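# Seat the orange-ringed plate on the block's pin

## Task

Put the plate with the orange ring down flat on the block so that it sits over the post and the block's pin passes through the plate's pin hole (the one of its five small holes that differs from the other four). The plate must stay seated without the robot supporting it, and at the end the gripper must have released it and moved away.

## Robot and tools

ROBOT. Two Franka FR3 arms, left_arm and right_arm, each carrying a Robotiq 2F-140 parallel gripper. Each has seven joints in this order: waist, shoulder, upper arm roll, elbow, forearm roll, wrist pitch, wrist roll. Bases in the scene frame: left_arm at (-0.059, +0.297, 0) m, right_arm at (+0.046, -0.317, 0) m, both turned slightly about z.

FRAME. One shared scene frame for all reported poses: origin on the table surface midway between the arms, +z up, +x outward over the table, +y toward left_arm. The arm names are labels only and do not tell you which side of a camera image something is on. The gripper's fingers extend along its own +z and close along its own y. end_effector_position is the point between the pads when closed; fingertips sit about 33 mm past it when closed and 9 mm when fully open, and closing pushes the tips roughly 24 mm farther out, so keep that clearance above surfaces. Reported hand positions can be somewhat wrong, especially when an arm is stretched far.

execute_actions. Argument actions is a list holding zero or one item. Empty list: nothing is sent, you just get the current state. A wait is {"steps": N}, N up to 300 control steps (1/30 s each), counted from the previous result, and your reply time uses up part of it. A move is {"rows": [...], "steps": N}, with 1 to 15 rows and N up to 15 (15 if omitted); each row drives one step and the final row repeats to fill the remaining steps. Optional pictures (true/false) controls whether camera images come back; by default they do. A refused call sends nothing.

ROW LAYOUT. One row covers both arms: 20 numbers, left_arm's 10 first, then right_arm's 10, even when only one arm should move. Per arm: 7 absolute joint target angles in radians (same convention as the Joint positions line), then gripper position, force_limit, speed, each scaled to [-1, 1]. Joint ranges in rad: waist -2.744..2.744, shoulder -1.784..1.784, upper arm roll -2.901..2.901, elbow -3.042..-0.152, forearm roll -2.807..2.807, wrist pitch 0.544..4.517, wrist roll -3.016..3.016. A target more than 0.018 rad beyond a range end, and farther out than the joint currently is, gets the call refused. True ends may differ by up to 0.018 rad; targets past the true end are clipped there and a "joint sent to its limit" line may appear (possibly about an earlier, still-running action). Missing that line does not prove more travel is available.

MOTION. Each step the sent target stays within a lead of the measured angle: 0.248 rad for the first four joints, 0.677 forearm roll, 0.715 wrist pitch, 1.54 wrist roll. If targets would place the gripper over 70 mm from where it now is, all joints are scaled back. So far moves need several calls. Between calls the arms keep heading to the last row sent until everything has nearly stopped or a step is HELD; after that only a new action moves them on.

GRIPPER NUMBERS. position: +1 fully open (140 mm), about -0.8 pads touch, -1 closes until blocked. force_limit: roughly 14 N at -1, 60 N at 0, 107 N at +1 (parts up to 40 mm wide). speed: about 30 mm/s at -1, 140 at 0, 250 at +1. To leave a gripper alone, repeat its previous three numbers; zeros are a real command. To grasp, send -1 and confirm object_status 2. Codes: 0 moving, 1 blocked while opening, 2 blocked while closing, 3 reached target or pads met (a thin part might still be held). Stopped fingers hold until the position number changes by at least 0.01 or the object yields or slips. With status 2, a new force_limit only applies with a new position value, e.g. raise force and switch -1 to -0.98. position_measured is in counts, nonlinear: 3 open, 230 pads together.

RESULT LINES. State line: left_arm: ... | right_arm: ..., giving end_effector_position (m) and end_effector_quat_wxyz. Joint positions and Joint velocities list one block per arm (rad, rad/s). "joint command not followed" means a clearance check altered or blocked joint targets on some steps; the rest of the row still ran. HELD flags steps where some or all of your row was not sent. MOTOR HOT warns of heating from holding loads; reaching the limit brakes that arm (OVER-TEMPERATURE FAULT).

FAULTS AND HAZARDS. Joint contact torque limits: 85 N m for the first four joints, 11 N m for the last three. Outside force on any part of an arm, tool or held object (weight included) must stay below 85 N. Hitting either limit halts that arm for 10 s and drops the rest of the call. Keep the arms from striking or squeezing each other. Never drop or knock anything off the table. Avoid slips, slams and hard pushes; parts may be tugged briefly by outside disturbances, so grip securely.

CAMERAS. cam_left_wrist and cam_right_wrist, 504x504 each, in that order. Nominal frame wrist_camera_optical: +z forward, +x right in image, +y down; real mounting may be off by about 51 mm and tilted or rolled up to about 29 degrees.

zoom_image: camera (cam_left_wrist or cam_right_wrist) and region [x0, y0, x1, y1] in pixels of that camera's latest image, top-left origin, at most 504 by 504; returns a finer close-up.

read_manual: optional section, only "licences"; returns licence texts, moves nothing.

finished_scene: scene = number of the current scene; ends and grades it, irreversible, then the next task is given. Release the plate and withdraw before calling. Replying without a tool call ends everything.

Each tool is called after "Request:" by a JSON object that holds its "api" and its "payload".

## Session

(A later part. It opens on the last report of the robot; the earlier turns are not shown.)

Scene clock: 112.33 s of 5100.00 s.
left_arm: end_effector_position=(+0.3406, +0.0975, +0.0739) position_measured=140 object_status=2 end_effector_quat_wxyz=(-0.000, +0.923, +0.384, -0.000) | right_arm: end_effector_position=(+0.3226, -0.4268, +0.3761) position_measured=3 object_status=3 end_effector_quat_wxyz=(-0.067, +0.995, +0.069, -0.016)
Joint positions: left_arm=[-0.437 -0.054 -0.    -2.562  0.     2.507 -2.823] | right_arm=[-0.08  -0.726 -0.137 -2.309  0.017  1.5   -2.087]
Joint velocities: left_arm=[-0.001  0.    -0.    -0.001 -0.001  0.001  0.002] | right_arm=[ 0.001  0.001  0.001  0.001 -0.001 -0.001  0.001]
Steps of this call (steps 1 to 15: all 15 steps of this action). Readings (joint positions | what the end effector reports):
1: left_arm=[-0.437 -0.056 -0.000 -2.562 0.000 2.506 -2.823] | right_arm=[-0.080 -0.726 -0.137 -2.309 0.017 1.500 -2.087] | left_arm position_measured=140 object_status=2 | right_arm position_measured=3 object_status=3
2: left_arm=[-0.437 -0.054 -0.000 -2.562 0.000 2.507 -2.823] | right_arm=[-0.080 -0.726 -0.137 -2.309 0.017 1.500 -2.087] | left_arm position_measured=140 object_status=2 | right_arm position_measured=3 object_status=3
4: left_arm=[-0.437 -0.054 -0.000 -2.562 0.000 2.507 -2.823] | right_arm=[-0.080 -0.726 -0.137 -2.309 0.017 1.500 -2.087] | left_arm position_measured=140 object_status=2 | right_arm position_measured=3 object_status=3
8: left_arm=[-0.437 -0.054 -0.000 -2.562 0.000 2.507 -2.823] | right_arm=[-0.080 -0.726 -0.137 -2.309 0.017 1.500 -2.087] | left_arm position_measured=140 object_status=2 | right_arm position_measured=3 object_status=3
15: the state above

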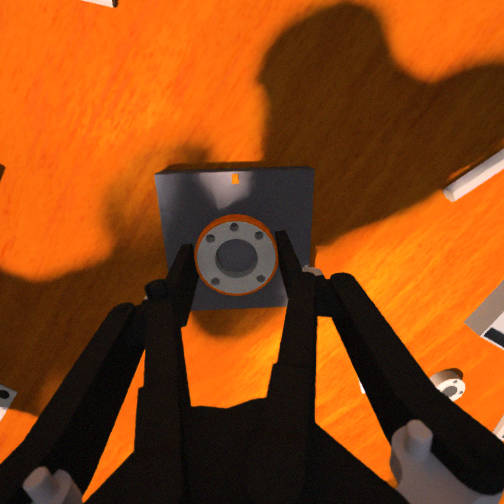

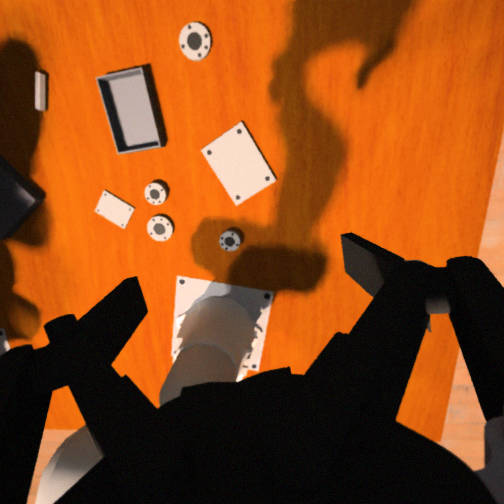

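Overshot; the target lies between. Sweeping outward with light pressure.

Request:
{"api": "execute_actions", "payload": {"actions": [{"rows":[[-0.439,-0.057,0,-2.563,0,2.512,-2.817,-1,0,-0.5,-0.08,-0.726,-0.137,-2.309,0.017,1.5,-2.087,1,0,0]]}], "pictures": false}}

Request:
{"api": "execute_actions", "payload": {"actions": [{"rows":[[-0.439,-0.047,0,-2.565,0,2.516,-2.817,-1,0,-0.5,-0.08,-0.726,-0.137,-2.309,0.017,1.5,-2.087,1,0,0]]}]}}

Request:
{"api": "zoom_image", "payload": {"camera": "cam_left_wrist", "region": [200,220,280,290]}}

Scene clock: 116.80 s of 5100.00 s.
left_arm: end_effector_position=(+0.3410, +0.0973, +0.0742) position_measured=140 object_status=2 end_effector_quat_wxyz=(+0.000, +0.923, +0.384, +0.000) | right_arm: end_effector_position=(+0.3226, -0.4268, +0.3761) position_measured=3 object_status=3 end_effector_quat_wxyz=(-0.067, +0.995, +0.069, -0.016)
Joint positions: left_arm=[-0.437 -0.055 -0.    -2.562  0.     2.508 -2.823] | right_arm=[-0.08  -0.726 -0.137 -2.309  0.017  1.5   -2.087]
Joint velocities: left_arm=[ 0.001 -0.    -0.    -0.001  0.     0.001 -0.002] | right_arm=[ 0.    -0.     0.001 -0.001  0.001 -0.002  0.001]
Steps of this call (steps 1 to 15: the robot went on to your last target; steps 16 to 90: nothing new was sent; then 0.97 s passed at rest; steps 91 to 105: all 15 steps of this action). Readings (joint positions | what the end effector reports):
91: left_arm=[-0.437 -0.055 -0.000 -2.562 0.000 2.507 -2.823] | right_arm=[-0.080 -0.726 -0.137 -2.309 0.017 1.500 -2.087] | left_arm position_measured=140 object_status=2 | right_arm position_measured=3 object_status=3
92: left_arm=[-0.437 -0.055 -0.000 -2.562 0.000 2.507 -2.823] | right_arm=[-0.080 -0.726 -0.137 -2.309 0.017 1.500 -2.087] | left_arm position_measured=140 object_status=2 | right_arm position_measured=3 object_status=3
94: left_arm=[-0.437 -0.055 -0.000 -2.562 0.000 2.508 -2.823] | right_arm=[-0.080 -0.726 -0.137 -2.309 0.017 1.500 -2.087] | left_arm position_measured=140 object_status=2 | right_arm position_measured=3 object_status=3
98: left_arm=[-0.437 -0.055 -0.000 -2.562 0.000 2.508 -2.823] | right_arm=[-0.080 -0.726 -0.137 -2.309 0.017 1.500 -2.087] | left_arm position_measured=140 object_status=2 | right_arm position_measured=3 object_status=3
105: the state above

Scene clock: 117.30 s of 5100.00 s.
left_arm: end_effector_position=(+0.3411, +0.0973, +0.0738) position_measured=140 object_status=2 end_effector_quat_wxyz=(+0.000, +0.923, +0.384, +0.000) | right_arm: end_effector_position=(+0.3226, -0.4268, +0.3761) position_measured=3 object_status=3 end_effector_quat_wxyz=(-0.067, +0.995, +0.069, -0.016)
Joint positions: left_arm=[-0.437 -0.054  0.    -2.562  0.     2.51  -2.823] | right_arm=[-0.08  -0.726 -0.137 -2.309  0.017  1.5   -2.087]
Joint velocities: left_arm=[ 0.    -0.    -0.001  0.001 -0.     0.     0.   ] | right_arm=[-0.001 -0.     0.    -0.001 -0.001  0.001  0.002]
Steps of this call (steps 1 to 15: all 15 steps of this action). Readings (joint positions | what the end effector reports):
1: left_arm=[-0.437 -0.054 -0.000 -2.562 0.000 2.509 -2.823] | right_arm=[-0.080 -0.726 -0.137 -2.309 0.017 1.500 -2.087] | left_arm position_measured=140 object_status=2 | right_arm position_measured=3 object_status=3
2: left_arm=[-0.437 -0.054 0.000 -2.562 0.000 2.510 -2.823] | right_arm=[-0.080 -0.726 -0.137 -2.309 0.017 1.500 -2.087] | left_arm position_measured=140 object_status=2 | right_arm position_measured=3 object_status=3
4: left_arm=[-0.437 -0.054 0.000 -2.562 0.000 2.510 -2.823] | right_arm=[-0.080 -0.726 -0.137 -2.309 0.017 1.500 -2.087] | left_arm position_measured=140 object_status=2 | right_arm position_measured=3 object_status=3
8: left_arm=[-0.437 -0.054 0.000 -2.562 0.000 2.510 -2.823] | right_arm=[-0.080 -0.726 -0.137 -2.309 0.017 1.500 -2.087] | left_arm position_measured=140 object_status=2 | right_arm position_measured=3 object_status=3
15: the state above

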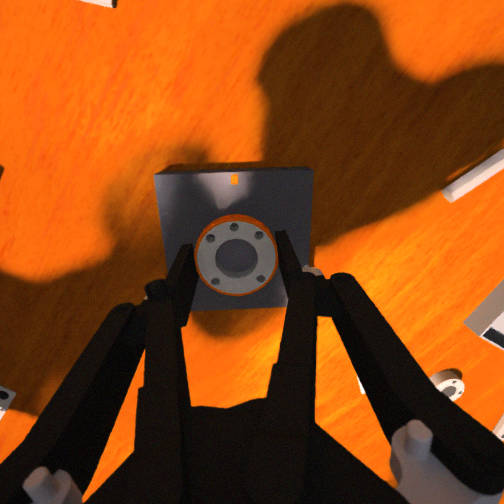

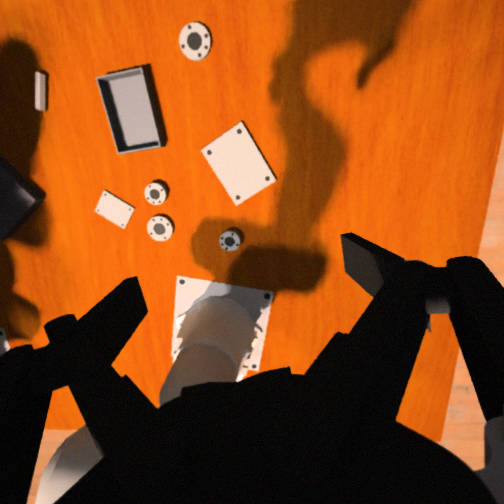

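Region (200, 220, 280, 290) of cam_left_wrist's 504x504 image, scaled by 6.300, with more detail than that image has; it fills the top 441 rows of this view, and the rest is white.

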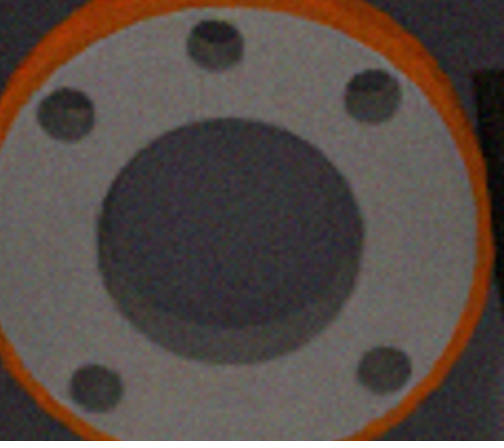

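Request:
{"api": "execute_actions", "payload": {"actions": [{"rows":[[-0.439,-0.058,0,-2.562,0,2.515,-2.817,-1,0,-0.5,-0.08,-0.726,-0.137,-2.309,0.017,1.5,-2.087,1,0,0]]}], "pictures": false}}

Request:
{"api": "execute_actions", "payload": {"actions": [{"rows":[[-0.439,-0.045,0,-2.565,0,2.517,-2.817,-1,0,-0.5,-0.08,-0.726,-0.137,-2.309,0.017,1.5,-2.087,1,0,0]]}]}}

Request:
{"api": "zoom_image", "payload": {"camera": "cam_left_wrist", "region": [200,220,280,290]}}

Scene clock: 121.73 s of 5100.00 s.
left_arm: end_effector_position=(+0.3419, +0.0969, +0.0746) position_measured=140 object_status=2 end_effector_quat_wxyz=(+0.002, +0.923, +0.384, +0.001) | right_arm: end_effector_position=(+0.3226, -0.4268, +0.3761) position_measured=3 object_status=3 end_effector_quat_wxyz=(-0.067, +0.995, +0.069, -0.016)
Joint positions: left_arm=[-0.437 -0.055  0.    -2.562  0.     2.511 -2.823] | right_arm=[-0.08  -0.726 -0.137 -2.309  0.017  1.5   -2.087]
Joint velocities: left_arm=[ 0.    -0.     0.     0.001  0.001  0.001  0.002] | right_arm=[-0.001 -0.     0.001  0.    -0.     0.     0.001]
Steps of this call (steps 1 to 15: the robot went on to your last target; steps 16 to 90: nothing new was sent; then 0.93 s passed at rest; steps 91 to 105: all 15 steps of this action). Readings (joint positions | what the end effector reports):
91: left_arm=[-0.437 -0.054 0.000 -2.562 0.000 2.510 -2.823] | right_arm=[-0.080 -0.726 -0.137 -2.309 0.017 1.500 -2.087] | left_arm position_measured=140 object_status=2 | right_arm position_measured=3 object_status=3
92: left_arm=[-0.437 -0.055 0.000 -2.562 0.000 2.510 -2.823] | right_arm=[-0.080 -0.726 -0.137 -2.309 0.017 1.500 -2.087] | left_arm position_measured=140 object_status=2 | right_arm position_measured=3 object_status=3
94: left_arm=[-0.437 -0.055 0.000 -2.562 0.000 2.511 -2.823] | right_arm=[-0.080 -0.726 -0.137 -2.309 0.017 1.500 -2.087] | left_arm position_measured=140 object_status=2 | right_arm position_measured=3 object_status=3
98: left_arm=[-0.437 -0.055 0.000 -2.562 0.000 2.511 -2.823] | right_arm=[-0.080 -0.726 -0.137 -2.309 0.017 1.500 -2.087] | left_arm position_measured=140 object_status=2 | right_arm position_measured=3 object_status=3
105: the state above

Scene clock: 122.23 s of 5100.00 s.
left_arm: end_effector_position=(+0.3419, +0.0970, +0.0739) position_measured=140 object_status=2 end_effector_quat_wxyz=(+0.001, +0.923, +0.384, +0.001) | right_arm: end_effector_position=(+0.3226, -0.4268, +0.3761) position_measured=3 object_status=3 end_effector_quat_wxyz=(-0.067, +0.995, +0.069, -0.016)
Joint positions: left_arm=[-0.437 -0.053  0.    -2.562  0.     2.512 -2.822] | right_arm=[-0.08  -0.726 -0.137 -2.309  0.017  1.5   -2.087]
Joint velocities: left_arm=[-0.001 -0.001  0.    -0.    -0.     0.    -0.   ] | right_arm=[ 0.    -0.    -0.     0.    -0.    -0.    -0.001]
Steps of this call (steps 1 to 15: all 15 steps of this action). Readings (joint positions | what the end effector reports):
1: left_arm=[-0.437 -0.054 0.000 -2.562 0.000 2.512 -2.823] | right_arm=[-0.080 -0.726 -0.137 -2.309 0.017 1.500 -2.087] | left_arm position_measured=140 object_status=2 | right_arm position_measured=3 object_status=3
2: left_arm=[-0.437 -0.053 0.000 -2.562 0.000 2.513 -2.822] | right_arm=[-0.080 -0.726 -0.137 -2.309 0.017 1.500 -2.087] | left_arm position_measured=140 object_status=2 | right_arm position_measured=3 object_status=3
4: left_arm=[-0.437 -0.053 0.000 -2.562 0.000 2.512 -2.822] | right_arm=[-0.080 -0.726 -0.137 -2.309 0.017 1.500 -2.087] | left_arm position_measured=140 object_status=2 | right_arm position_measured=3 object_status=3
8: left_arm=[-0.437 -0.053 0.000 -2.562 0.000 2.512 -2.822] | right_arm=[-0.080 -0.726 -0.137 -2.309 0.017 1.500 -2.087] | left_arm position_measured=140 object_status=2 | right_arm position_measured=3 object_status=3
15: the state above

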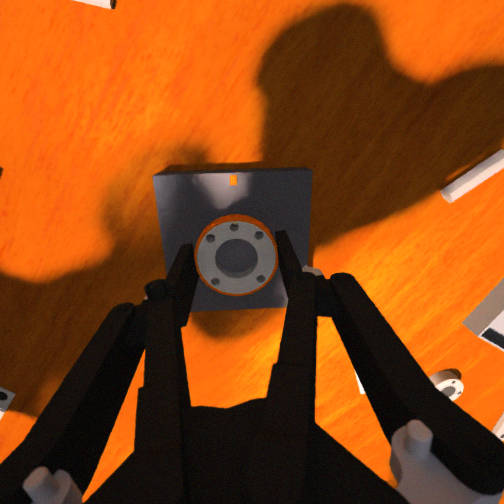

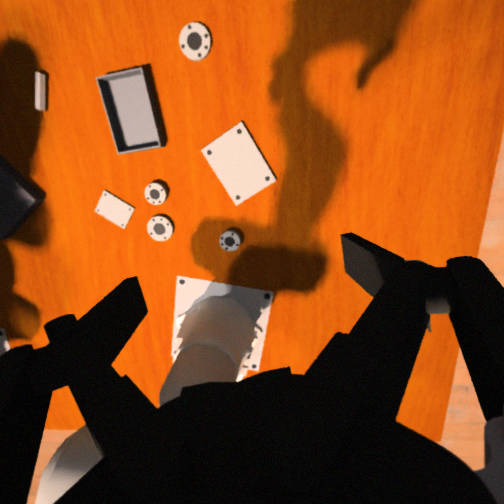

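Region (200, 220, 280, 290) of cam_left_wrist's 504x504 image, scaled by 6.300, with more detail than that image has; it fills the top 441 rows of this view, and the rest is white.

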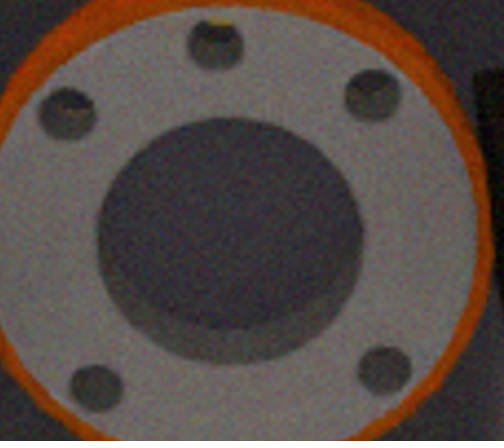

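Request:
{"api": "execute_actions", "payload": {"actions": [{"rows":[[-0.4415,-0.058,0,-2.562,0,2.514,-2.817,-1,0,-0.5,-0.08,-0.726,-0.137,-2.309,0.017,1.5,-2.087,1,0,0]]}], "pictures": false}}

Request:
{"api": "execute_actions", "payload": {"actions": [{"rows":[[-0.4415,-0.045,0,-2.565,0,2.515,-2.817,-1,0,-0.5,-0.08,-0.726,-0.137,-2.309,0.017,1.5,-2.087,1,0,0]]}]}}

Request:
{"api": "zoom_image", "payload": {"camera": "cam_left_wrist", "region": [200,220,280,290]}}

Scene clock: 126.50 s of 5100.00 s.
left_arm: end_effector_position=(+0.3420, +0.0961, +0.0748) position_measured=140 object_status=2 end_effector_quat_wxyz=(+0.002, +0.924, +0.384, +0.002) | right_arm: end_effector_position=(+0.3226, -0.4268, +0.3761) position_measured=3 object_status=3 end_effector_quat_wxyz=(-0.067, +0.995, +0.069, -0.016)
Joint positions: left_arm=[-0.439 -0.055  0.    -2.562  0.     2.512 -2.822] | right_arm=[-0.08  -0.726 -0.137 -2.309  0.017  1.5   -2.087]
Joint velocities: left_arm=[ 0.     0.001  0.001 -0.001  0.002 -0.     0.001] | right_arm=[ 0.    -0.    -0.002 -0.002  0.     0.    -0.001]
Steps of this call (steps 1 to 15: the robot went on to your last target; steps 16 to 90: nothing new was sent; then 0.77 s passed at rest; steps 91 to 105: all 15 steps of this action). Readings (joint positions | what the end effector reports):
91: left_arm=[-0.437 -0.054 0.000 -2.562 0.000 2.512 -2.822] | right_arm=[-0.080 -0.726 -0.137 -2.309 0.017 1.500 -2.087] | left_arm position_measured=140 object_status=2 | right_arm position_measured=3 object_status=3
92: left_arm=[-0.438 -0.055 0.000 -2.562 0.000 2.512 -2.822] | right_arm=[-0.080 -0.726 -0.137 -2.309 0.017 1.500 -2.087] | left_arm position_measured=140 object_status=2 | right_arm position_measured=3 object_status=3
94: left_arm=[-0.439 -0.055 0.000 -2.562 0.000 2.512 -2.822] | right_arm=[-0.080 -0.726 -0.137 -2.309 0.017 1.500 -2.087] | left_arm position_measured=140 object_status=2 | right_arm position_measured=3 object_status=3
98: left_arm=[-0.439 -0.055 0.000 -2.562 0.000 2.512 -2.822] | right_arm=[-0.080 -0.726 -0.137 -2.309 0.017 1.500 -2.087] | left_arm position_measured=140 object_status=2 | right_arm position_measured=3 object_status=3
105: the state above

Scene clock: 127.00 s of 5100.00 s.
left_arm: end_effector_position=(+0.3418, +0.0962, +0.0740) position_measured=140 object_status=2 end_effector_quat_wxyz=(+0.002, +0.924, +0.384, +0.001) | right_arm: end_effector_position=(+0.3226, -0.4268, +0.3761) position_measured=3 object_status=3 end_effector_quat_wxyz=(-0.067, +0.995, +0.069, -0.016)
Joint positions: left_arm=[-0.439 -0.053  0.    -2.562  0.     2.513 -2.822] | right_arm=[-0.08  -0.726 -0.137 -2.309  0.017  1.5   -2.087]
Joint velocities: left_arm=[-0.     0.001  0.     0.     0.     0.     0.001] | right_arm=[ 0.    -0.002  0.     0.002 -0.     0.     0.001]
Steps of this call (steps 1 to 15: all 15 steps of this action). Readings (joint positions | what the end effector reports):
1: left_arm=[-0.439 -0.054 0.000 -2.562 0.000 2.512 -2.822] | right_arm=[-0.080 -0.726 -0.137 -2.309 0.017 1.500 -2.087] | left_arm position_measured=140 object_status=2 | right_arm position_measured=3 object_status=3
2: left_arm=[-0.439 -0.053 0.000 -2.562 0.000 2.513 -2.822] | right_arm=[-0.080 -0.726 -0.137 -2.309 0.017 1.500 -2.087] | left_arm position_measured=140 object_status=2 | right_arm position_measured=3 object_status=3
4: left_arm=[-0.439 -0.053 0.000 -2.562 0.000 2.513 -2.822] | right_arm=[-0.080 -0.726 -0.137 -2.309 0.017 1.500 -2.087] | left_arm position_measured=140 object_status=2 | right_arm position_measured=3 object_status=3
8: left_arm=[-0.439 -0.053 0.000 -2.562 0.000 2.513 -2.822] | right_arm=[-0.080 -0.726 -0.137 -2.309 0.017 1.500 -2.087] | left_arm position_measured=140 object_status=2 | right_arm position_measured=3 object_status=3
15: the state above

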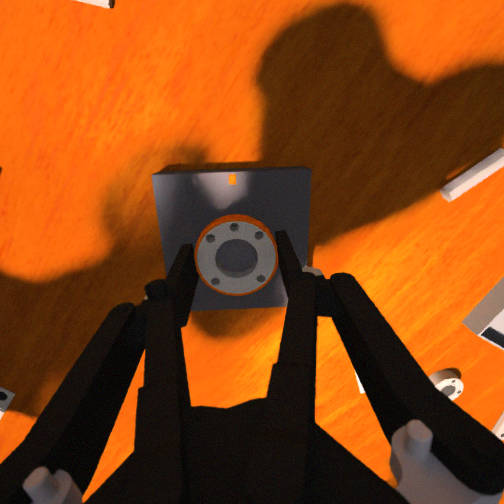

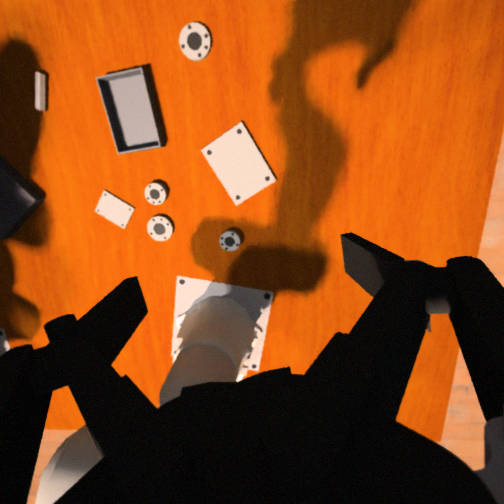

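Region (200, 220, 280, 290) of cam_left_wrist's 504x504 image, scaled by 6.300, with more detail than that image has; it fills the top 441 rows of this view, and the rest is white.

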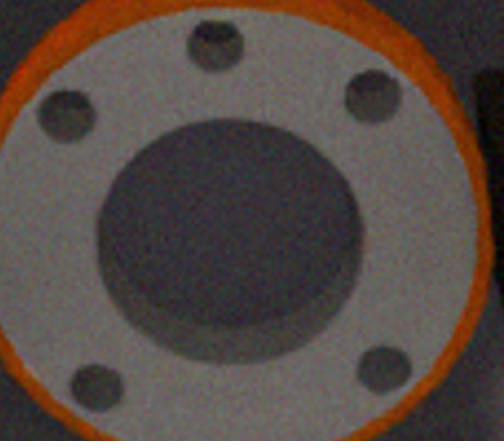

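Request:
{"api": "execute_actions", "payload": {"actions": [{"rows":[[-0.433,-0.058,0,-2.562,0,2.517,-2.817,-1,0,-0.5,-0.08,-0.726,-0.137,-2.309,0.017,1.5,-2.087,1,0,0]]}], "pictures": false}}

Request:
{"api": "execute_actions", "payload": {"actions": [{"rows":[[-0.433,-0.045,0,-2.565,0,2.519,-2.817,-1,0,-0.5,-0.08,-0.726,-0.137,-2.309,0.017,1.5,-2.087,1,0,0]]}]}}

Request:
{"api": "zoom_image", "payload": {"camera": "cam_left_wrist", "region": [200,220,280,290]}}

Scene clock: 133.00 s of 5100.00 s.
left_arm: end_effector_position=(+0.3431, +0.0973, +0.0749) position_measured=140 object_status=2 end_effector_quat_wxyz=(+0.003, +0.923, +0.385, +0.002) | right_arm: end_effector_position=(+0.3226, -0.4268, +0.3761) position_measured=3 object_status=3 end_effector_quat_wxyz=(-0.067, +0.995, +0.069, -0.016)
Joint positions: left_arm=[-0.435 -0.055  0.    -2.562  0.     2.513 -2.822] | right_arm=[-0.08  -0.726 -0.137 -2.309  0.017  1.5   -2.087]
Joint velocities: left_arm=[-0.     0.    -0.     0.     0.001  0.    -0.   ] | right_arm=[-0.    -0.001 -0.001  0.001 -0.001  0.001 -0.002]
Steps of this call (steps 1 to 15: the robot went on to your last target; steps 16 to 90: nothing new was sent; then 2.50 s passed at rest; steps 91 to 105: all 15 steps of this action). Readings (joint positions | what the end effector reports):
91: left_arm=[-0.439 -0.054 0.000 -2.562 0.000 2.513 -2.822] | right_arm=[-0.080 -0.726 -0.137 -2.309 0.017 1.500 -2.087] | left_arm position_measured=140 object_status=2 | right_arm position_measured=3 object_status=3
92: left_arm=[-0.438 -0.054 0.000 -2.562 0.000 2.513 -2.822] | right_arm=[-0.080 -0.726 -0.137 -2.309 0.017 1.500 -2.087] | left_arm position_measured=140 object_status=2 | right_arm position_measured=3 object_status=3
94: left_arm=[-0.436 -0.055 0.000 -2.562 0.000 2.513 -2.822] | right_arm=[-0.080 -0.726 -0.137 -2.309 0.017 1.500 -2.087] | left_arm position_measured=140 object_status=2 | right_arm position_measured=3 object_status=3
98: left_arm=[-0.436 -0.055 0.000 -2.562 0.000 2.513 -2.822] | right_arm=[-0.080 -0.726 -0.137 -2.309 0.017 1.500 -2.087] | left_arm position_measured=140 object_status=2 | right_arm position_measured=3 object_status=3
105: the state above

Scene clock: 133.50 s of 5100.00 s.
left_arm: end_effector_position=(+0.3431, +0.0975, +0.0740) position_measured=140 object_status=2 end_effector_quat_wxyz=(+0.002, +0.923, +0.385, +0.002) | right_arm: end_effector_position=(+0.3226, -0.4268, +0.3761) position_measured=3 object_status=3 end_effector_quat_wxyz=(-0.067, +0.995, +0.069, -0.016)
Joint positions: left_arm=[-0.435 -0.053  0.    -2.562  0.     2.515 -2.822] | right_arm=[-0.08  -0.726 -0.137 -2.309  0.017  1.5   -2.087]
Joint velocities: left_arm=[ 0.     0.    -0.001 -0.001 -0.001 -0.001 -0.   ] | right_arm=[ 0.    -0.    -0.    -0.     0.     0.001  0.001]
Steps of this call (steps 1 to 15: all 15 steps of this action). Readings (joint positions | what the end effector reports):
1: left_arm=[-0.435 -0.054 0.000 -2.562 0.000 2.514 -2.822] | right_arm=[-0.080 -0.726 -0.137 -2.309 0.017 1.500 -2.087] | left_arm position_measured=140 object_status=2 | right_arm position_measured=3 object_status=3
2: left_arm=[-0.435 -0.053 0.000 -2.562 0.000 2.515 -2.822] | right_arm=[-0.080 -0.726 -0.137 -2.309 0.017 1.500 -2.087] | left_arm position_measured=140 object_status=2 | right_arm position_measured=3 object_status=3
4: left_arm=[-0.435 -0.053 0.000 -2.562 0.000 2.515 -2.822] | right_arm=[-0.080 -0.726 -0.137 -2.309 0.017 1.500 -2.087] | left_arm position_measured=140 object_status=2 | right_arm position_measured=3 object_status=3
8: left_arm=[-0.435 -0.053 0.000 -2.562 0.000 2.515 -2.822] | right_arm=[-0.080 -0.726 -0.137 -2.309 0.017 1.500 -2.087] | left_arm position_measured=140 object_status=2 | right_arm position_measured=3 object_status=3
15: the state above

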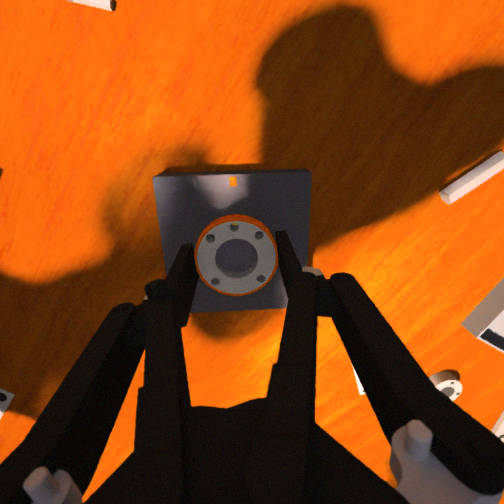

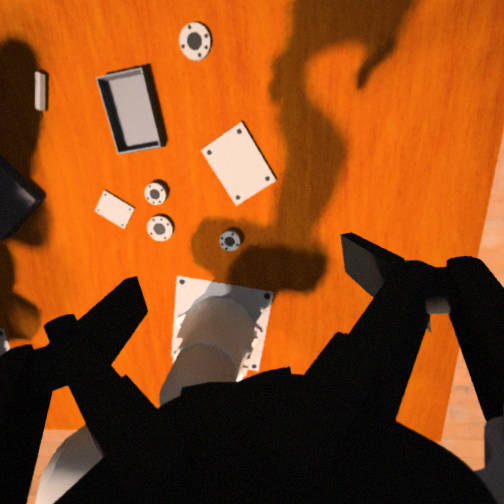

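Region (200, 220, 280, 290) of cam_left_wrist's 504x504 image, scaled by 6.300, with more detail than that image has; it fills the top 441 rows of this view, and the rest is white.

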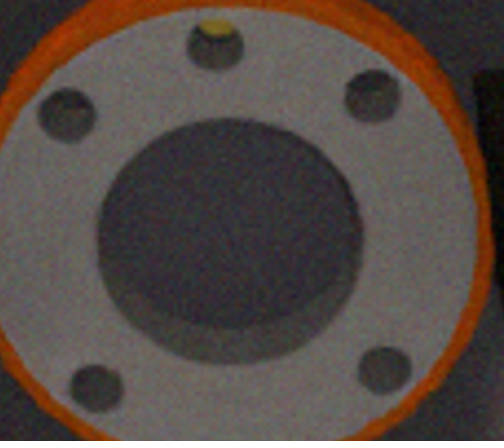

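Request:
{"api": "execute_actions", "payload": {"actions": [{"rows":[[-0.431,-0.058,0,-2.562,0,2.517,-2.817,-1,0,-0.5,-0.08,-0.726,-0.137,-2.309,0.017,1.5,-2.087,1,0,0]]}], "pictures": false}}

Request:
{"api": "execute_actions", "payload": {"actions": [{"rows":[[-0.431,-0.045,0,-2.565,0,2.519,-2.817,-1,0,-0.5,-0.08,-0.726,-0.137,-2.309,0.017,1.5,-2.087,1,0,0]]}]}}

Request:
{"api": "zoom_image", "payload": {"camera": "cam_left_wrist", "region": [200,220,280,290]}}

Scene clock: 141.23 s of 5100.00 s.
left_arm: end_effector_position=(+0.3439, +0.0979, +0.0751) position_measured=140 object_status=2 end_effector_quat_wxyz=(+0.003, +0.922, +0.386, +0.003) | right_arm: end_effector_position=(+0.3226, -0.4268, +0.3761) position_measured=3 object_status=3 end_effector_quat_wxyz=(-0.067, +0.995, +0.069, -0.016)
Joint positions: left_arm=[-0.433 -0.055  0.    -2.562  0.     2.515 -2.822] | right_arm=[-0.08  -0.726 -0.137 -2.309  0.017  1.5   -2.087]
Joint velocities: left_arm=[ 0.001  0.    -0.     0.001 -0.    -0.001 -0.   ] | right_arm=[-0.001  0.    -0.     0.     0.    -0.    -0.001]
Steps of this call (steps 1 to 15: the robot went on to your last target; steps 16 to 90: nothing new was sent; then 4.23 s passed at rest; steps 91 to 105: all 15 steps of this action). Readings (joint positions | what the end effector reports):
91: left_arm=[-0.435 -0.053 0.000 -2.562 0.000 2.515 -2.822] | right_arm=[-0.080 -0.726 -0.137 -2.309 0.017 1.500 -2.087] | left_arm position_measured=140 object_status=2 | right_arm position_measured=3 object_status=3
92: left_arm=[-0.435 -0.054 0.000 -2.562 0.000 2.515 -2.822] | right_arm=[-0.080 -0.726 -0.137 -2.309 0.017 1.500 -2.087] | left_arm position_measured=140 object_status=2 | right_arm position_measured=3 object_status=3
94: left_arm=[-0.434 -0.055 0.000 -2.562 0.000 2.515 -2.822] | right_arm=[-0.080 -0.726 -0.137 -2.309 0.017 1.500 -2.087] | left_arm position_measured=140 object_status=2 | right_arm position_measured=3 object_status=3
98: left_arm=[-0.434 -0.055 0.000 -2.562 0.000 2.515 -2.822] | right_arm=[-0.080 -0.726 -0.137 -2.309 0.017 1.500 -2.087] | left_arm position_measured=140 object_status=2 | right_arm position_measured=3 object_status=3
105: the state above

Scene clock: 141.73 s of 5100.00 s.
left_arm: end_effector_position=(+0.3437, +0.0982, +0.0740) position_measured=140 object_status=2 end_effector_quat_wxyz=(+0.002, +0.922, +0.386, +0.002) | right_arm: end_effector_position=(+0.3226, -0.4268, +0.3761) position_measured=3 object_status=3 end_effector_quat_wxyz=(-0.067, +0.995, +0.069, -0.016)
Joint positions: left_arm=[-0.433 -0.052  0.    -2.561  0.     2.516 -2.822] | right_arm=[-0.08  -0.726 -0.137 -2.309  0.017  1.5   -2.087]
Joint velocities: left_arm=[ 0.001 -0.001  0.001 -0.     0.002  0.001  0.001] | right_arm=[ 0.    -0.001  0.002  0.001  0.001  0.     0.001]
Steps of this call (steps 1 to 15: all 15 steps of this action). Readings (joint positions | what the end effector reports):
1: left_arm=[-0.433 -0.054 0.000 -2.562 0.000 2.515 -2.822] | right_arm=[-0.080 -0.726 -0.137 -2.309 0.017 1.500 -2.087] | left_arm position_measured=140 object_status=2 | right_arm position_measured=3 object_status=3
2: left_arm=[-0.433 -0.052 0.000 -2.562 0.000 2.516 -2.822] | right_arm=[-0.080 -0.726 -0.137 -2.309 0.017 1.500 -2.087] | left_arm position_measured=140 object_status=2 | right_arm position_measured=3 object_status=3
4: left_arm=[-0.433 -0.052 0.000 -2.561 0.000 2.516 -2.822] | right_arm=[-0.080 -0.726 -0.137 -2.309 0.017 1.500 -2.087] | left_arm position_measured=140 object_status=2 | right_arm position_measured=3 object_status=3
8: left_arm=[-0.433 -0.052 0.000 -2.561 0.000 2.516 -2.822] | right_arm=[-0.080 -0.726 -0.137 -2.309 0.017 1.500 -2.087] | left_arm position_measured=140 object_status=2 | right_arm position_measured=3 object_status=3
15: the state above

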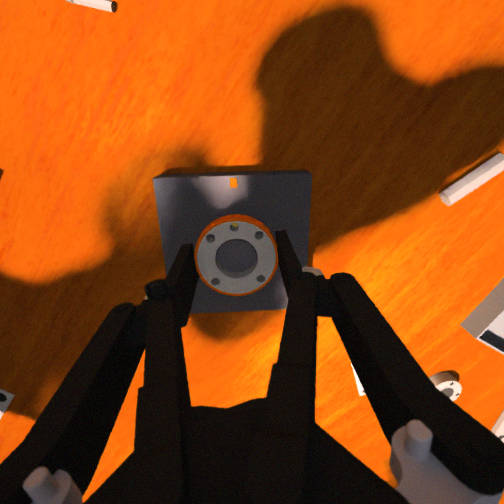

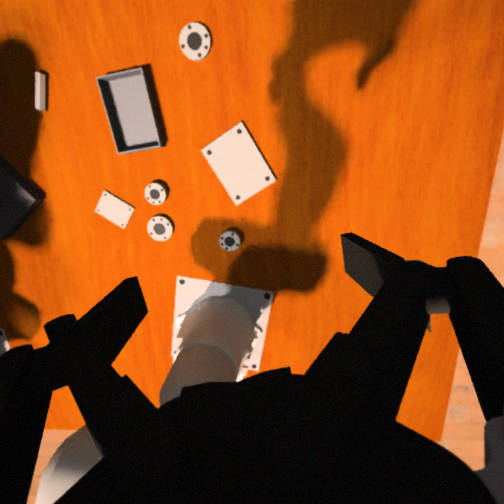

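Region (200, 220, 280, 290) of cam_left_wrist's 504x504 image, scaled by 6.300, with more detail than that image has; it fills the top 441 rows of this view, and the rest is white.

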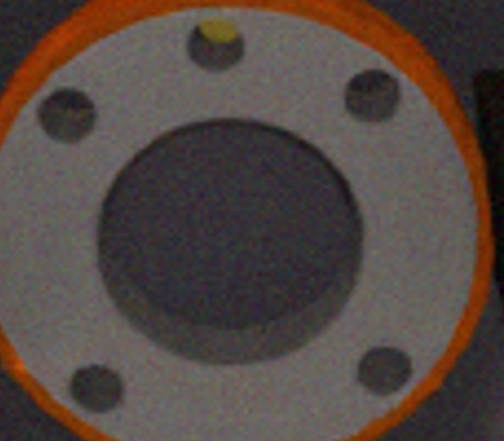

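Request:
{"api": "execute_actions", "payload": {"actions": [{"rows":[[-0.433,-0.058,0,-2.562,0,2.508,-2.817,-1,0,-0.5,-0.08,-0.726,-0.137,-2.309,0.017,1.5,-2.087,1,0,0]]}], "pictures": false}}

Request:
{"api": "execute_actions", "payload": {"actions": [{"rows":[[-0.436,-0.049,0,-2.562,0,2.511,-2.817,-1,0,-0.5,-0.08,-0.726,-0.137,-2.309,0.017,1.5,-2.087,1,0,0],[-0.437,-0.049,0,-2.562,0,2.511,-2.817,-1,0,-0.5,-0.08,-0.726,-0.137,-2.309,0.017,1.5,-2.087,1,0,0],[-0.438,-0.049,0,-2.562,0,2.511,-2.817,-1,0,-0.5,-0.08,-0.726,-0.137,-2.309,0.017,1.5,-2.087,1,0,0],[-0.439,-0.049,0,-2.562,0,2.511,-2.817,-1,0,-0.5,-0.08,-0.726,-0.137,-2.309,0.017,1.5,-2.087,1,0,0],[-0.440,-0.049,0,-2.562,0,2.511,-2.817,-1,0,-0.5,-0.08,-0.726,-0.137,-2.309,0.017,1.5,-2.087,1,0,0]]}], "pictures": false}}

Request:
{"api": "execute_actions", "payload": {"actions": [{"rows":[[-0.443,-0.049,0,-2.562,0,2.511,-2.817,-1,0,-0.5,-0.08,-0.726,-0.137,-2.309,0.017,1.5,-2.087,1,0,0]]}]}}

Request:
{"api": "zoom_image", "payload": {"camera": "cam_left_wrist", "region": [200,220,280,290]}}

Scene clock: 149.23 s of 5100.00 s.
left_arm: end_effector_position=(+0.3430, +0.0985, +0.0748) position_measured=140 object_status=2 end_effector_quat_wxyz=(+0.002, +0.922, +0.386, +0.002) | right_arm: end_effector_position=(+0.3226, -0.4268, +0.3761) position_measured=3 object_status=3 end_effector_quat_wxyz=(-0.067, +0.995, +0.069, -0.016)
Joint positions: left_arm=[-0.433 -0.055  0.    -2.561  0.     2.511 -2.822] | right_arm=[-0.08  -0.726 -0.137 -2.309  0.017  1.5   -2.087]
Joint velocities: left_arm=[-0.     0.     0.001  0.001  0.    -0.002  0.001] | right_arm=[-0.     0.002  0.     0.001 -0.001 -0.     0.001]
Steps of this call (steps 1 to 15: the robot went on to your last target; steps 16 to 90: nothing new was sent; then 4.00 s passed at rest; steps 91 to 105: all 15 steps of this action). Readings (joint positions | what the end effector reports):
91: left_arm=[-0.433 -0.053 0.000 -2.561 0.000 2.515 -2.822] | right_arm=[-0.080 -0.726 -0.137 -2.309 0.017 1.500 -2.087] | left_arm position_measured=140 object_status=2 | right_arm position_measured=3 object_status=3
92: left_arm=[-0.433 -0.054 0.000 -2.561 0.000 2.514 -2.822] | right_arm=[-0.080 -0.726 -0.137 -2.309 0.017 1.500 -2.087] | left_arm position_measured=140 object_status=2 | right_arm position_measured=3 object_status=3
94: left_arm=[-0.433 -0.055 0.000 -2.561 0.000 2.513 -2.822] | right_arm=[-0.080 -0.726 -0.137 -2.309 0.017 1.500 -2.087] | left_arm position_measured=140 object_status=2 | right_arm position_measured=3 object_status=3
98: left_arm=[-0.433 -0.055 0.000 -2.561 0.000 2.512 -2.822] | right_arm=[-0.080 -0.726 -0.137 -2.309 0.017 1.500 -2.087] | left_arm position_measured=140 object_status=2 | right_arm position_measured=3 object_status=3
105: the state above

Scene clock: 149.73 s of 5100.00 s.
left_arm: end_effector_position=(+0.3422, +0.0975, +0.0741) position_measured=140 object_status=2 end_effector_quat_wxyz=(+0.001, +0.923, +0.385, +0.001) | right_arm: end_effector_position=(+0.3226, -0.4268, +0.3761) position_measured=3 object_status=3 end_effector_quat_wxyz=(-0.067, +0.995, +0.069, -0.016)
Joint positions: left_arm=[-0.436 -0.053  0.    -2.561  0.     2.511 -2.822] | right_arm=[-0.08  -0.726 -0.137 -2.309  0.017  1.5   -2.087]
Joint velocities: left_arm=[ 0.    -0.     0.001  0.    -0.001 -0.    -0.001] | right_arm=[ 0.    -0.001 -0.001 -0.001 -0.     0.     0.   ]
Steps of this call (steps 1 to 15: all 15 steps of this action). Readings (joint positions | what the end effector reports):
1: left_arm=[-0.433 -0.055 0.000 -2.561 0.000 2.511 -2.822] | right_arm=[-0.080 -0.726 -0.137 -2.309 0.017 1.500 -2.087] | left_arm position_measured=140 object_status=2 | right_arm position_measured=3 object_status=3
2: left_arm=[-0.433 -0.054 0.000 -2.561 0.000 2.511 -2.822] | right_arm=[-0.080 -0.726 -0.137 -2.309 0.017 1.500 -2.087] | left_arm position_measured=140 object_status=2 | right_arm position_measured=3 object_status=3
4: left_arm=[-0.434 -0.053 0.000 -2.561 0.000 2.511 -2.822] | right_arm=[-0.080 -0.726 -0.137 -2.309 0.017 1.500 -2.087] | left_arm position_measured=140 object_status=2 | right_arm position_measured=3 object_status=3
8: left_arm=[-0.436 -0.053 0.000 -2.561 0.000 2.511 -2.822] | right_arm=[-0.080 -0.726 -0.137 -2.309 0.017 1.500 -2.087] | left_arm position_measured=140 object_status=2 | right_arm position_measured=3 object_status=3
15: the state above

Scene clock: 150.23 s of 5100.00 s.
left_arm: end_effector_position=(+0.3416, +0.0963, +0.0741) position_measured=140 object_status=2 end_effector_quat_wxyz=(+0.001, +0.924, +0.384, +0.001) | right_arm: end_effector_position=(+0.3226, -0.4268, +0.3761) position_measured=3 object_status=3 end_effector_quat_wxyz=(-0.067, +0.995, +0.069, -0.016)
Joint positions: left_arm=[-0.439 -0.053  0.    -2.561  0.     2.511 -2.822] | right_arm=[-0.08  -0.726 -0.137 -2.309  0.017  1.5   -2.087]
Joint velocities: left_arm=[-0.001  0.     0.001  0.    -0.     0.001  0.   ] | right_arm=[-0.     0.001 -0.     0.     0.    -0.     0.001]
Steps of this call (steps 1 to 15: all 15 steps of this action). Readings (joint positions | what the end effector reports):
1: left_arm=[-0.437 -0.053 0.000 -2.561 0.000 2.511 -2.822] | right_arm=[-0.080 -0.726 -0.137 -2.309 0.017 1.500 -2.087] | left_arm position_measured=140 object_status=2 | right_arm position_measured=3 object_status=3
2: left_arm=[-0.437 -0.053 0.000 -2.561 0.000 2.511 -2.822] | right_arm=[-0.080 -0.726 -0.137 -2.309 0.017 1.500 -2.087] | left_arm position_measured=140 object_status=2 | right_arm position_measured=3 object_status=3
4: left_arm=[-0.438 -0.053 0.000 -2.561 0.000 2.511 -2.822] | right_arm=[-0.080 -0.726 -0.137 -2.309 0.017 1.500 -2.087] | left_arm position_measured=140 object_status=2 | right_arm position_measured=3 object_status=3
8: left_arm=[-0.439 -0.053 0.000 -2.561 0.000 2.511 -2.822] | right_arm=[-0.080 -0.726 -0.137 -2.309 0.017 1.500 -2.087] | left_arm position_measured=140 object_status=2 | right_arm position_measured=3 object_status=3
15: the state above

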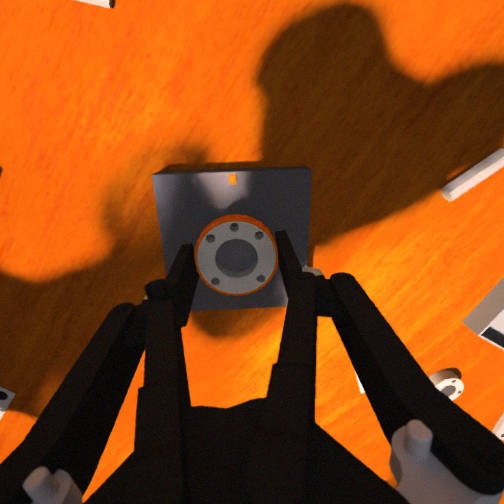

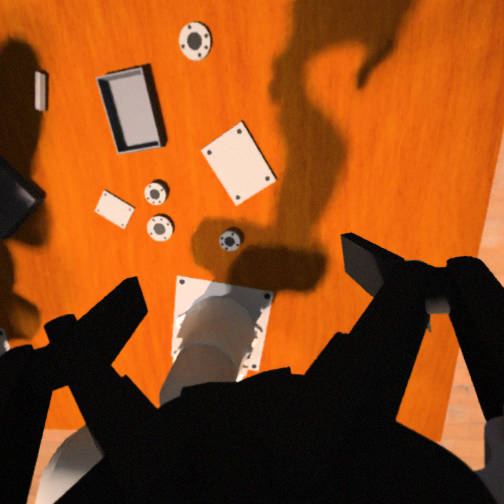

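Region (200, 220, 280, 290) of cam_left_wrist's 504x504 image, scaled by 6.300, with more detail than that image has; it fills the top 441 rows of this view, and the rest is white.

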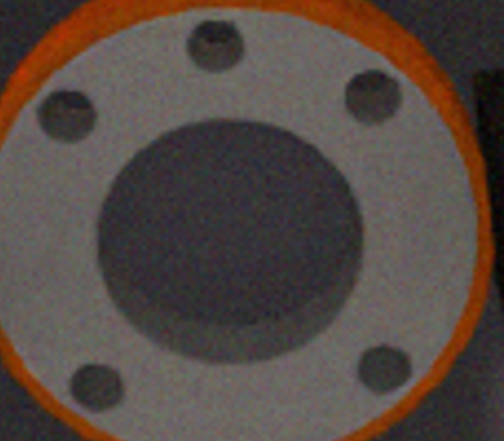

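Request:
{"api": "execute_actions", "payload": {"actions": [{"rows":[[-0.446,-0.049,0,-2.563,0,2.509,-2.817,-1,0,-0.5,-0.08,-0.726,-0.137,-2.309,0.017,1.5,-2.087,1,0,0]]}], "pictures": false}}

Request:
{"api": "execute_actions", "payload": {"actions": [{"rows":[[-0.449,-0.049,0,-2.564,0,2.507,-2.817,-1,0,-0.5,-0.08,-0.726,-0.137,-2.309,0.017,1.5,-2.087,1,0,0]]}]}}

Request:
{"api": "zoom_image", "payload": {"camera": "cam_left_wrist", "region": [200,220,280,290]}}

Scene clock: 154.63 s of 5100.00 s.
left_arm: end_effector_position=(+0.3411, +0.0952, +0.0741) position_measured=140 object_status=2 end_effector_quat_wxyz=(+0.001, +0.924, +0.382, +0.001) | right_arm: end_effector_position=(+0.3226, -0.4268, +0.3761) position_measured=3 object_status=3 end_effector_quat_wxyz=(-0.067, +0.995, +0.069, -0.016)
Joint positions: left_arm=[-0.442 -0.053  0.    -2.561  0.     2.511 -2.822] | right_arm=[-0.08  -0.726 -0.137 -2.309  0.017  1.5   -2.087]
Joint velocities: left_arm=[ 0.001  0.001 -0.001 -0.    -0.     0.001 -0.002] | right_arm=[ 0.001  0.001  0.001  0.     0.    -0.     0.001]
Steps of this call (steps 1 to 15: the robot went on to your last target; steps 16 to 90: nothing new was sent; then 0.90 s passed at rest; steps 91 to 105: all 15 steps of this action). Readings (joint positions | what the end effector reports):
91: left_arm=[-0.440 -0.053 0.000 -2.561 0.000 2.511 -2.822] | right_arm=[-0.080 -0.726 -0.137 -2.309 0.017 1.500 -2.087] | left_arm position_measured=140 object_status=2 | right_arm position_measured=3 object_status=3
92: left_arm=[-0.440 -0.053 0.000 -2.561 0.000 2.511 -2.822] | right_arm=[-0.080 -0.726 -0.137 -2.309 0.017 1.500 -2.087] | left_arm position_measured=140 object_status=2 | right_arm position_measured=3 object_status=3
94: left_arm=[-0.441 -0.053 0.000 -2.561 0.000 2.511 -2.822] | right_arm=[-0.080 -0.726 -0.137 -2.309 0.017 1.500 -2.087] | left_arm position_measured=140 object_status=2 | right_arm position_measured=3 object_status=3
98: left_arm=[-0.442 -0.053 0.000 -2.561 0.000 2.511 -2.822] | right_arm=[-0.080 -0.726 -0.137 -2.309 0.017 1.500 -2.087] | left_arm position_measured=140 object_status=2 | right_arm position_measured=3 object_status=3
105: the state above

Scene clock: 155.13 s of 5100.00 s.
left_arm: end_effector_position=(+0.3405, +0.0941, +0.0741) position_measured=140 object_status=2 end_effector_quat_wxyz=(+0.001, +0.925, +0.381, +0.001) | right_arm: end_effector_position=(+0.3226, -0.4268, +0.3761) position_measured=3 object_status=3 end_effector_quat_wxyz=(-0.067, +0.995, +0.069, -0.016)
Joint positions: left_arm=[-0.445 -0.053  0.001 -2.561  0.     2.511 -2.822] | right_arm=[-0.08  -0.726 -0.137 -2.309  0.017  1.5   -2.087]
Joint velocities: left_arm=[ 0.001  0.001 -0.001 -0.     0.     0.    -0.001] | right_arm=[ 0.     0.    -0.002  0.001 -0.     0.     0.002]
Steps of this call (steps 1 to 15: all 15 steps of this action). Readings (joint positions | what the end effector reports):
1: left_arm=[-0.442 -0.053 0.001 -2.561 0.000 2.511 -2.822] | right_arm=[-0.080 -0.726 -0.137 -2.309 0.017 1.500 -2.087] | left_arm position_measured=140 object_status=2 | right_arm position_measured=3 object_status=3
2: left_arm=[-0.443 -0.053 0.001 -2.561 0.000 2.511 -2.822] | right_arm=[-0.080 -0.726 -0.137 -2.309 0.017 1.500 -2.087] | left_arm position_measured=140 object_status=2 | right_arm position_measured=3 object_status=3
4: left_arm=[-0.444 -0.053 0.001 -2.561 0.000 2.511 -2.822] | right_arm=[-0.080 -0.726 -0.137 -2.309 0.017 1.500 -2.087] | left_arm position_measured=140 object_status=2 | right_arm position_measured=3 object_status=3
8: left_arm=[-0.445 -0.053 0.001 -2.561 0.000 2.511 -2.822] | right_arm=[-0.080 -0.726 -0.137 -2.309 0.017 1.500 -2.087] | left_arm position_measured=140 object_status=2 | right_arm position_measured=3 object_status=3
15: the state above

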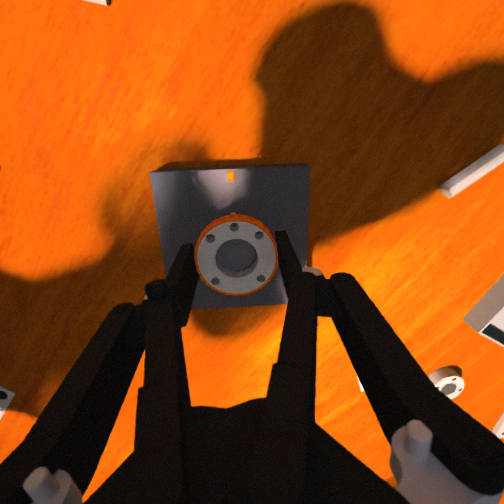

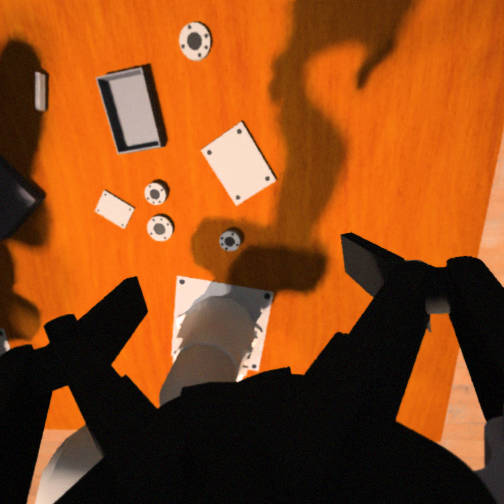

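Region (200, 220, 280, 290) of cam_left_wrist's 504x504 image, scaled by 6.300, with more detail than that image has; it fills the top 441 rows of this view, and the rest is white.

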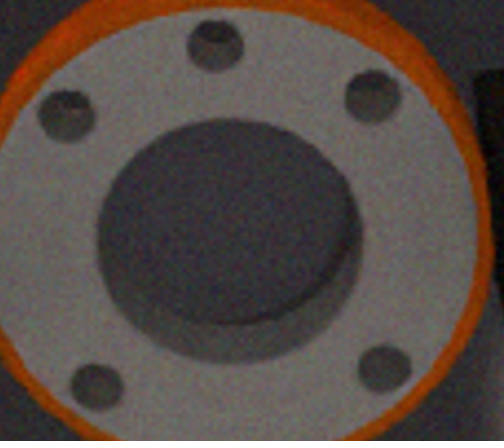

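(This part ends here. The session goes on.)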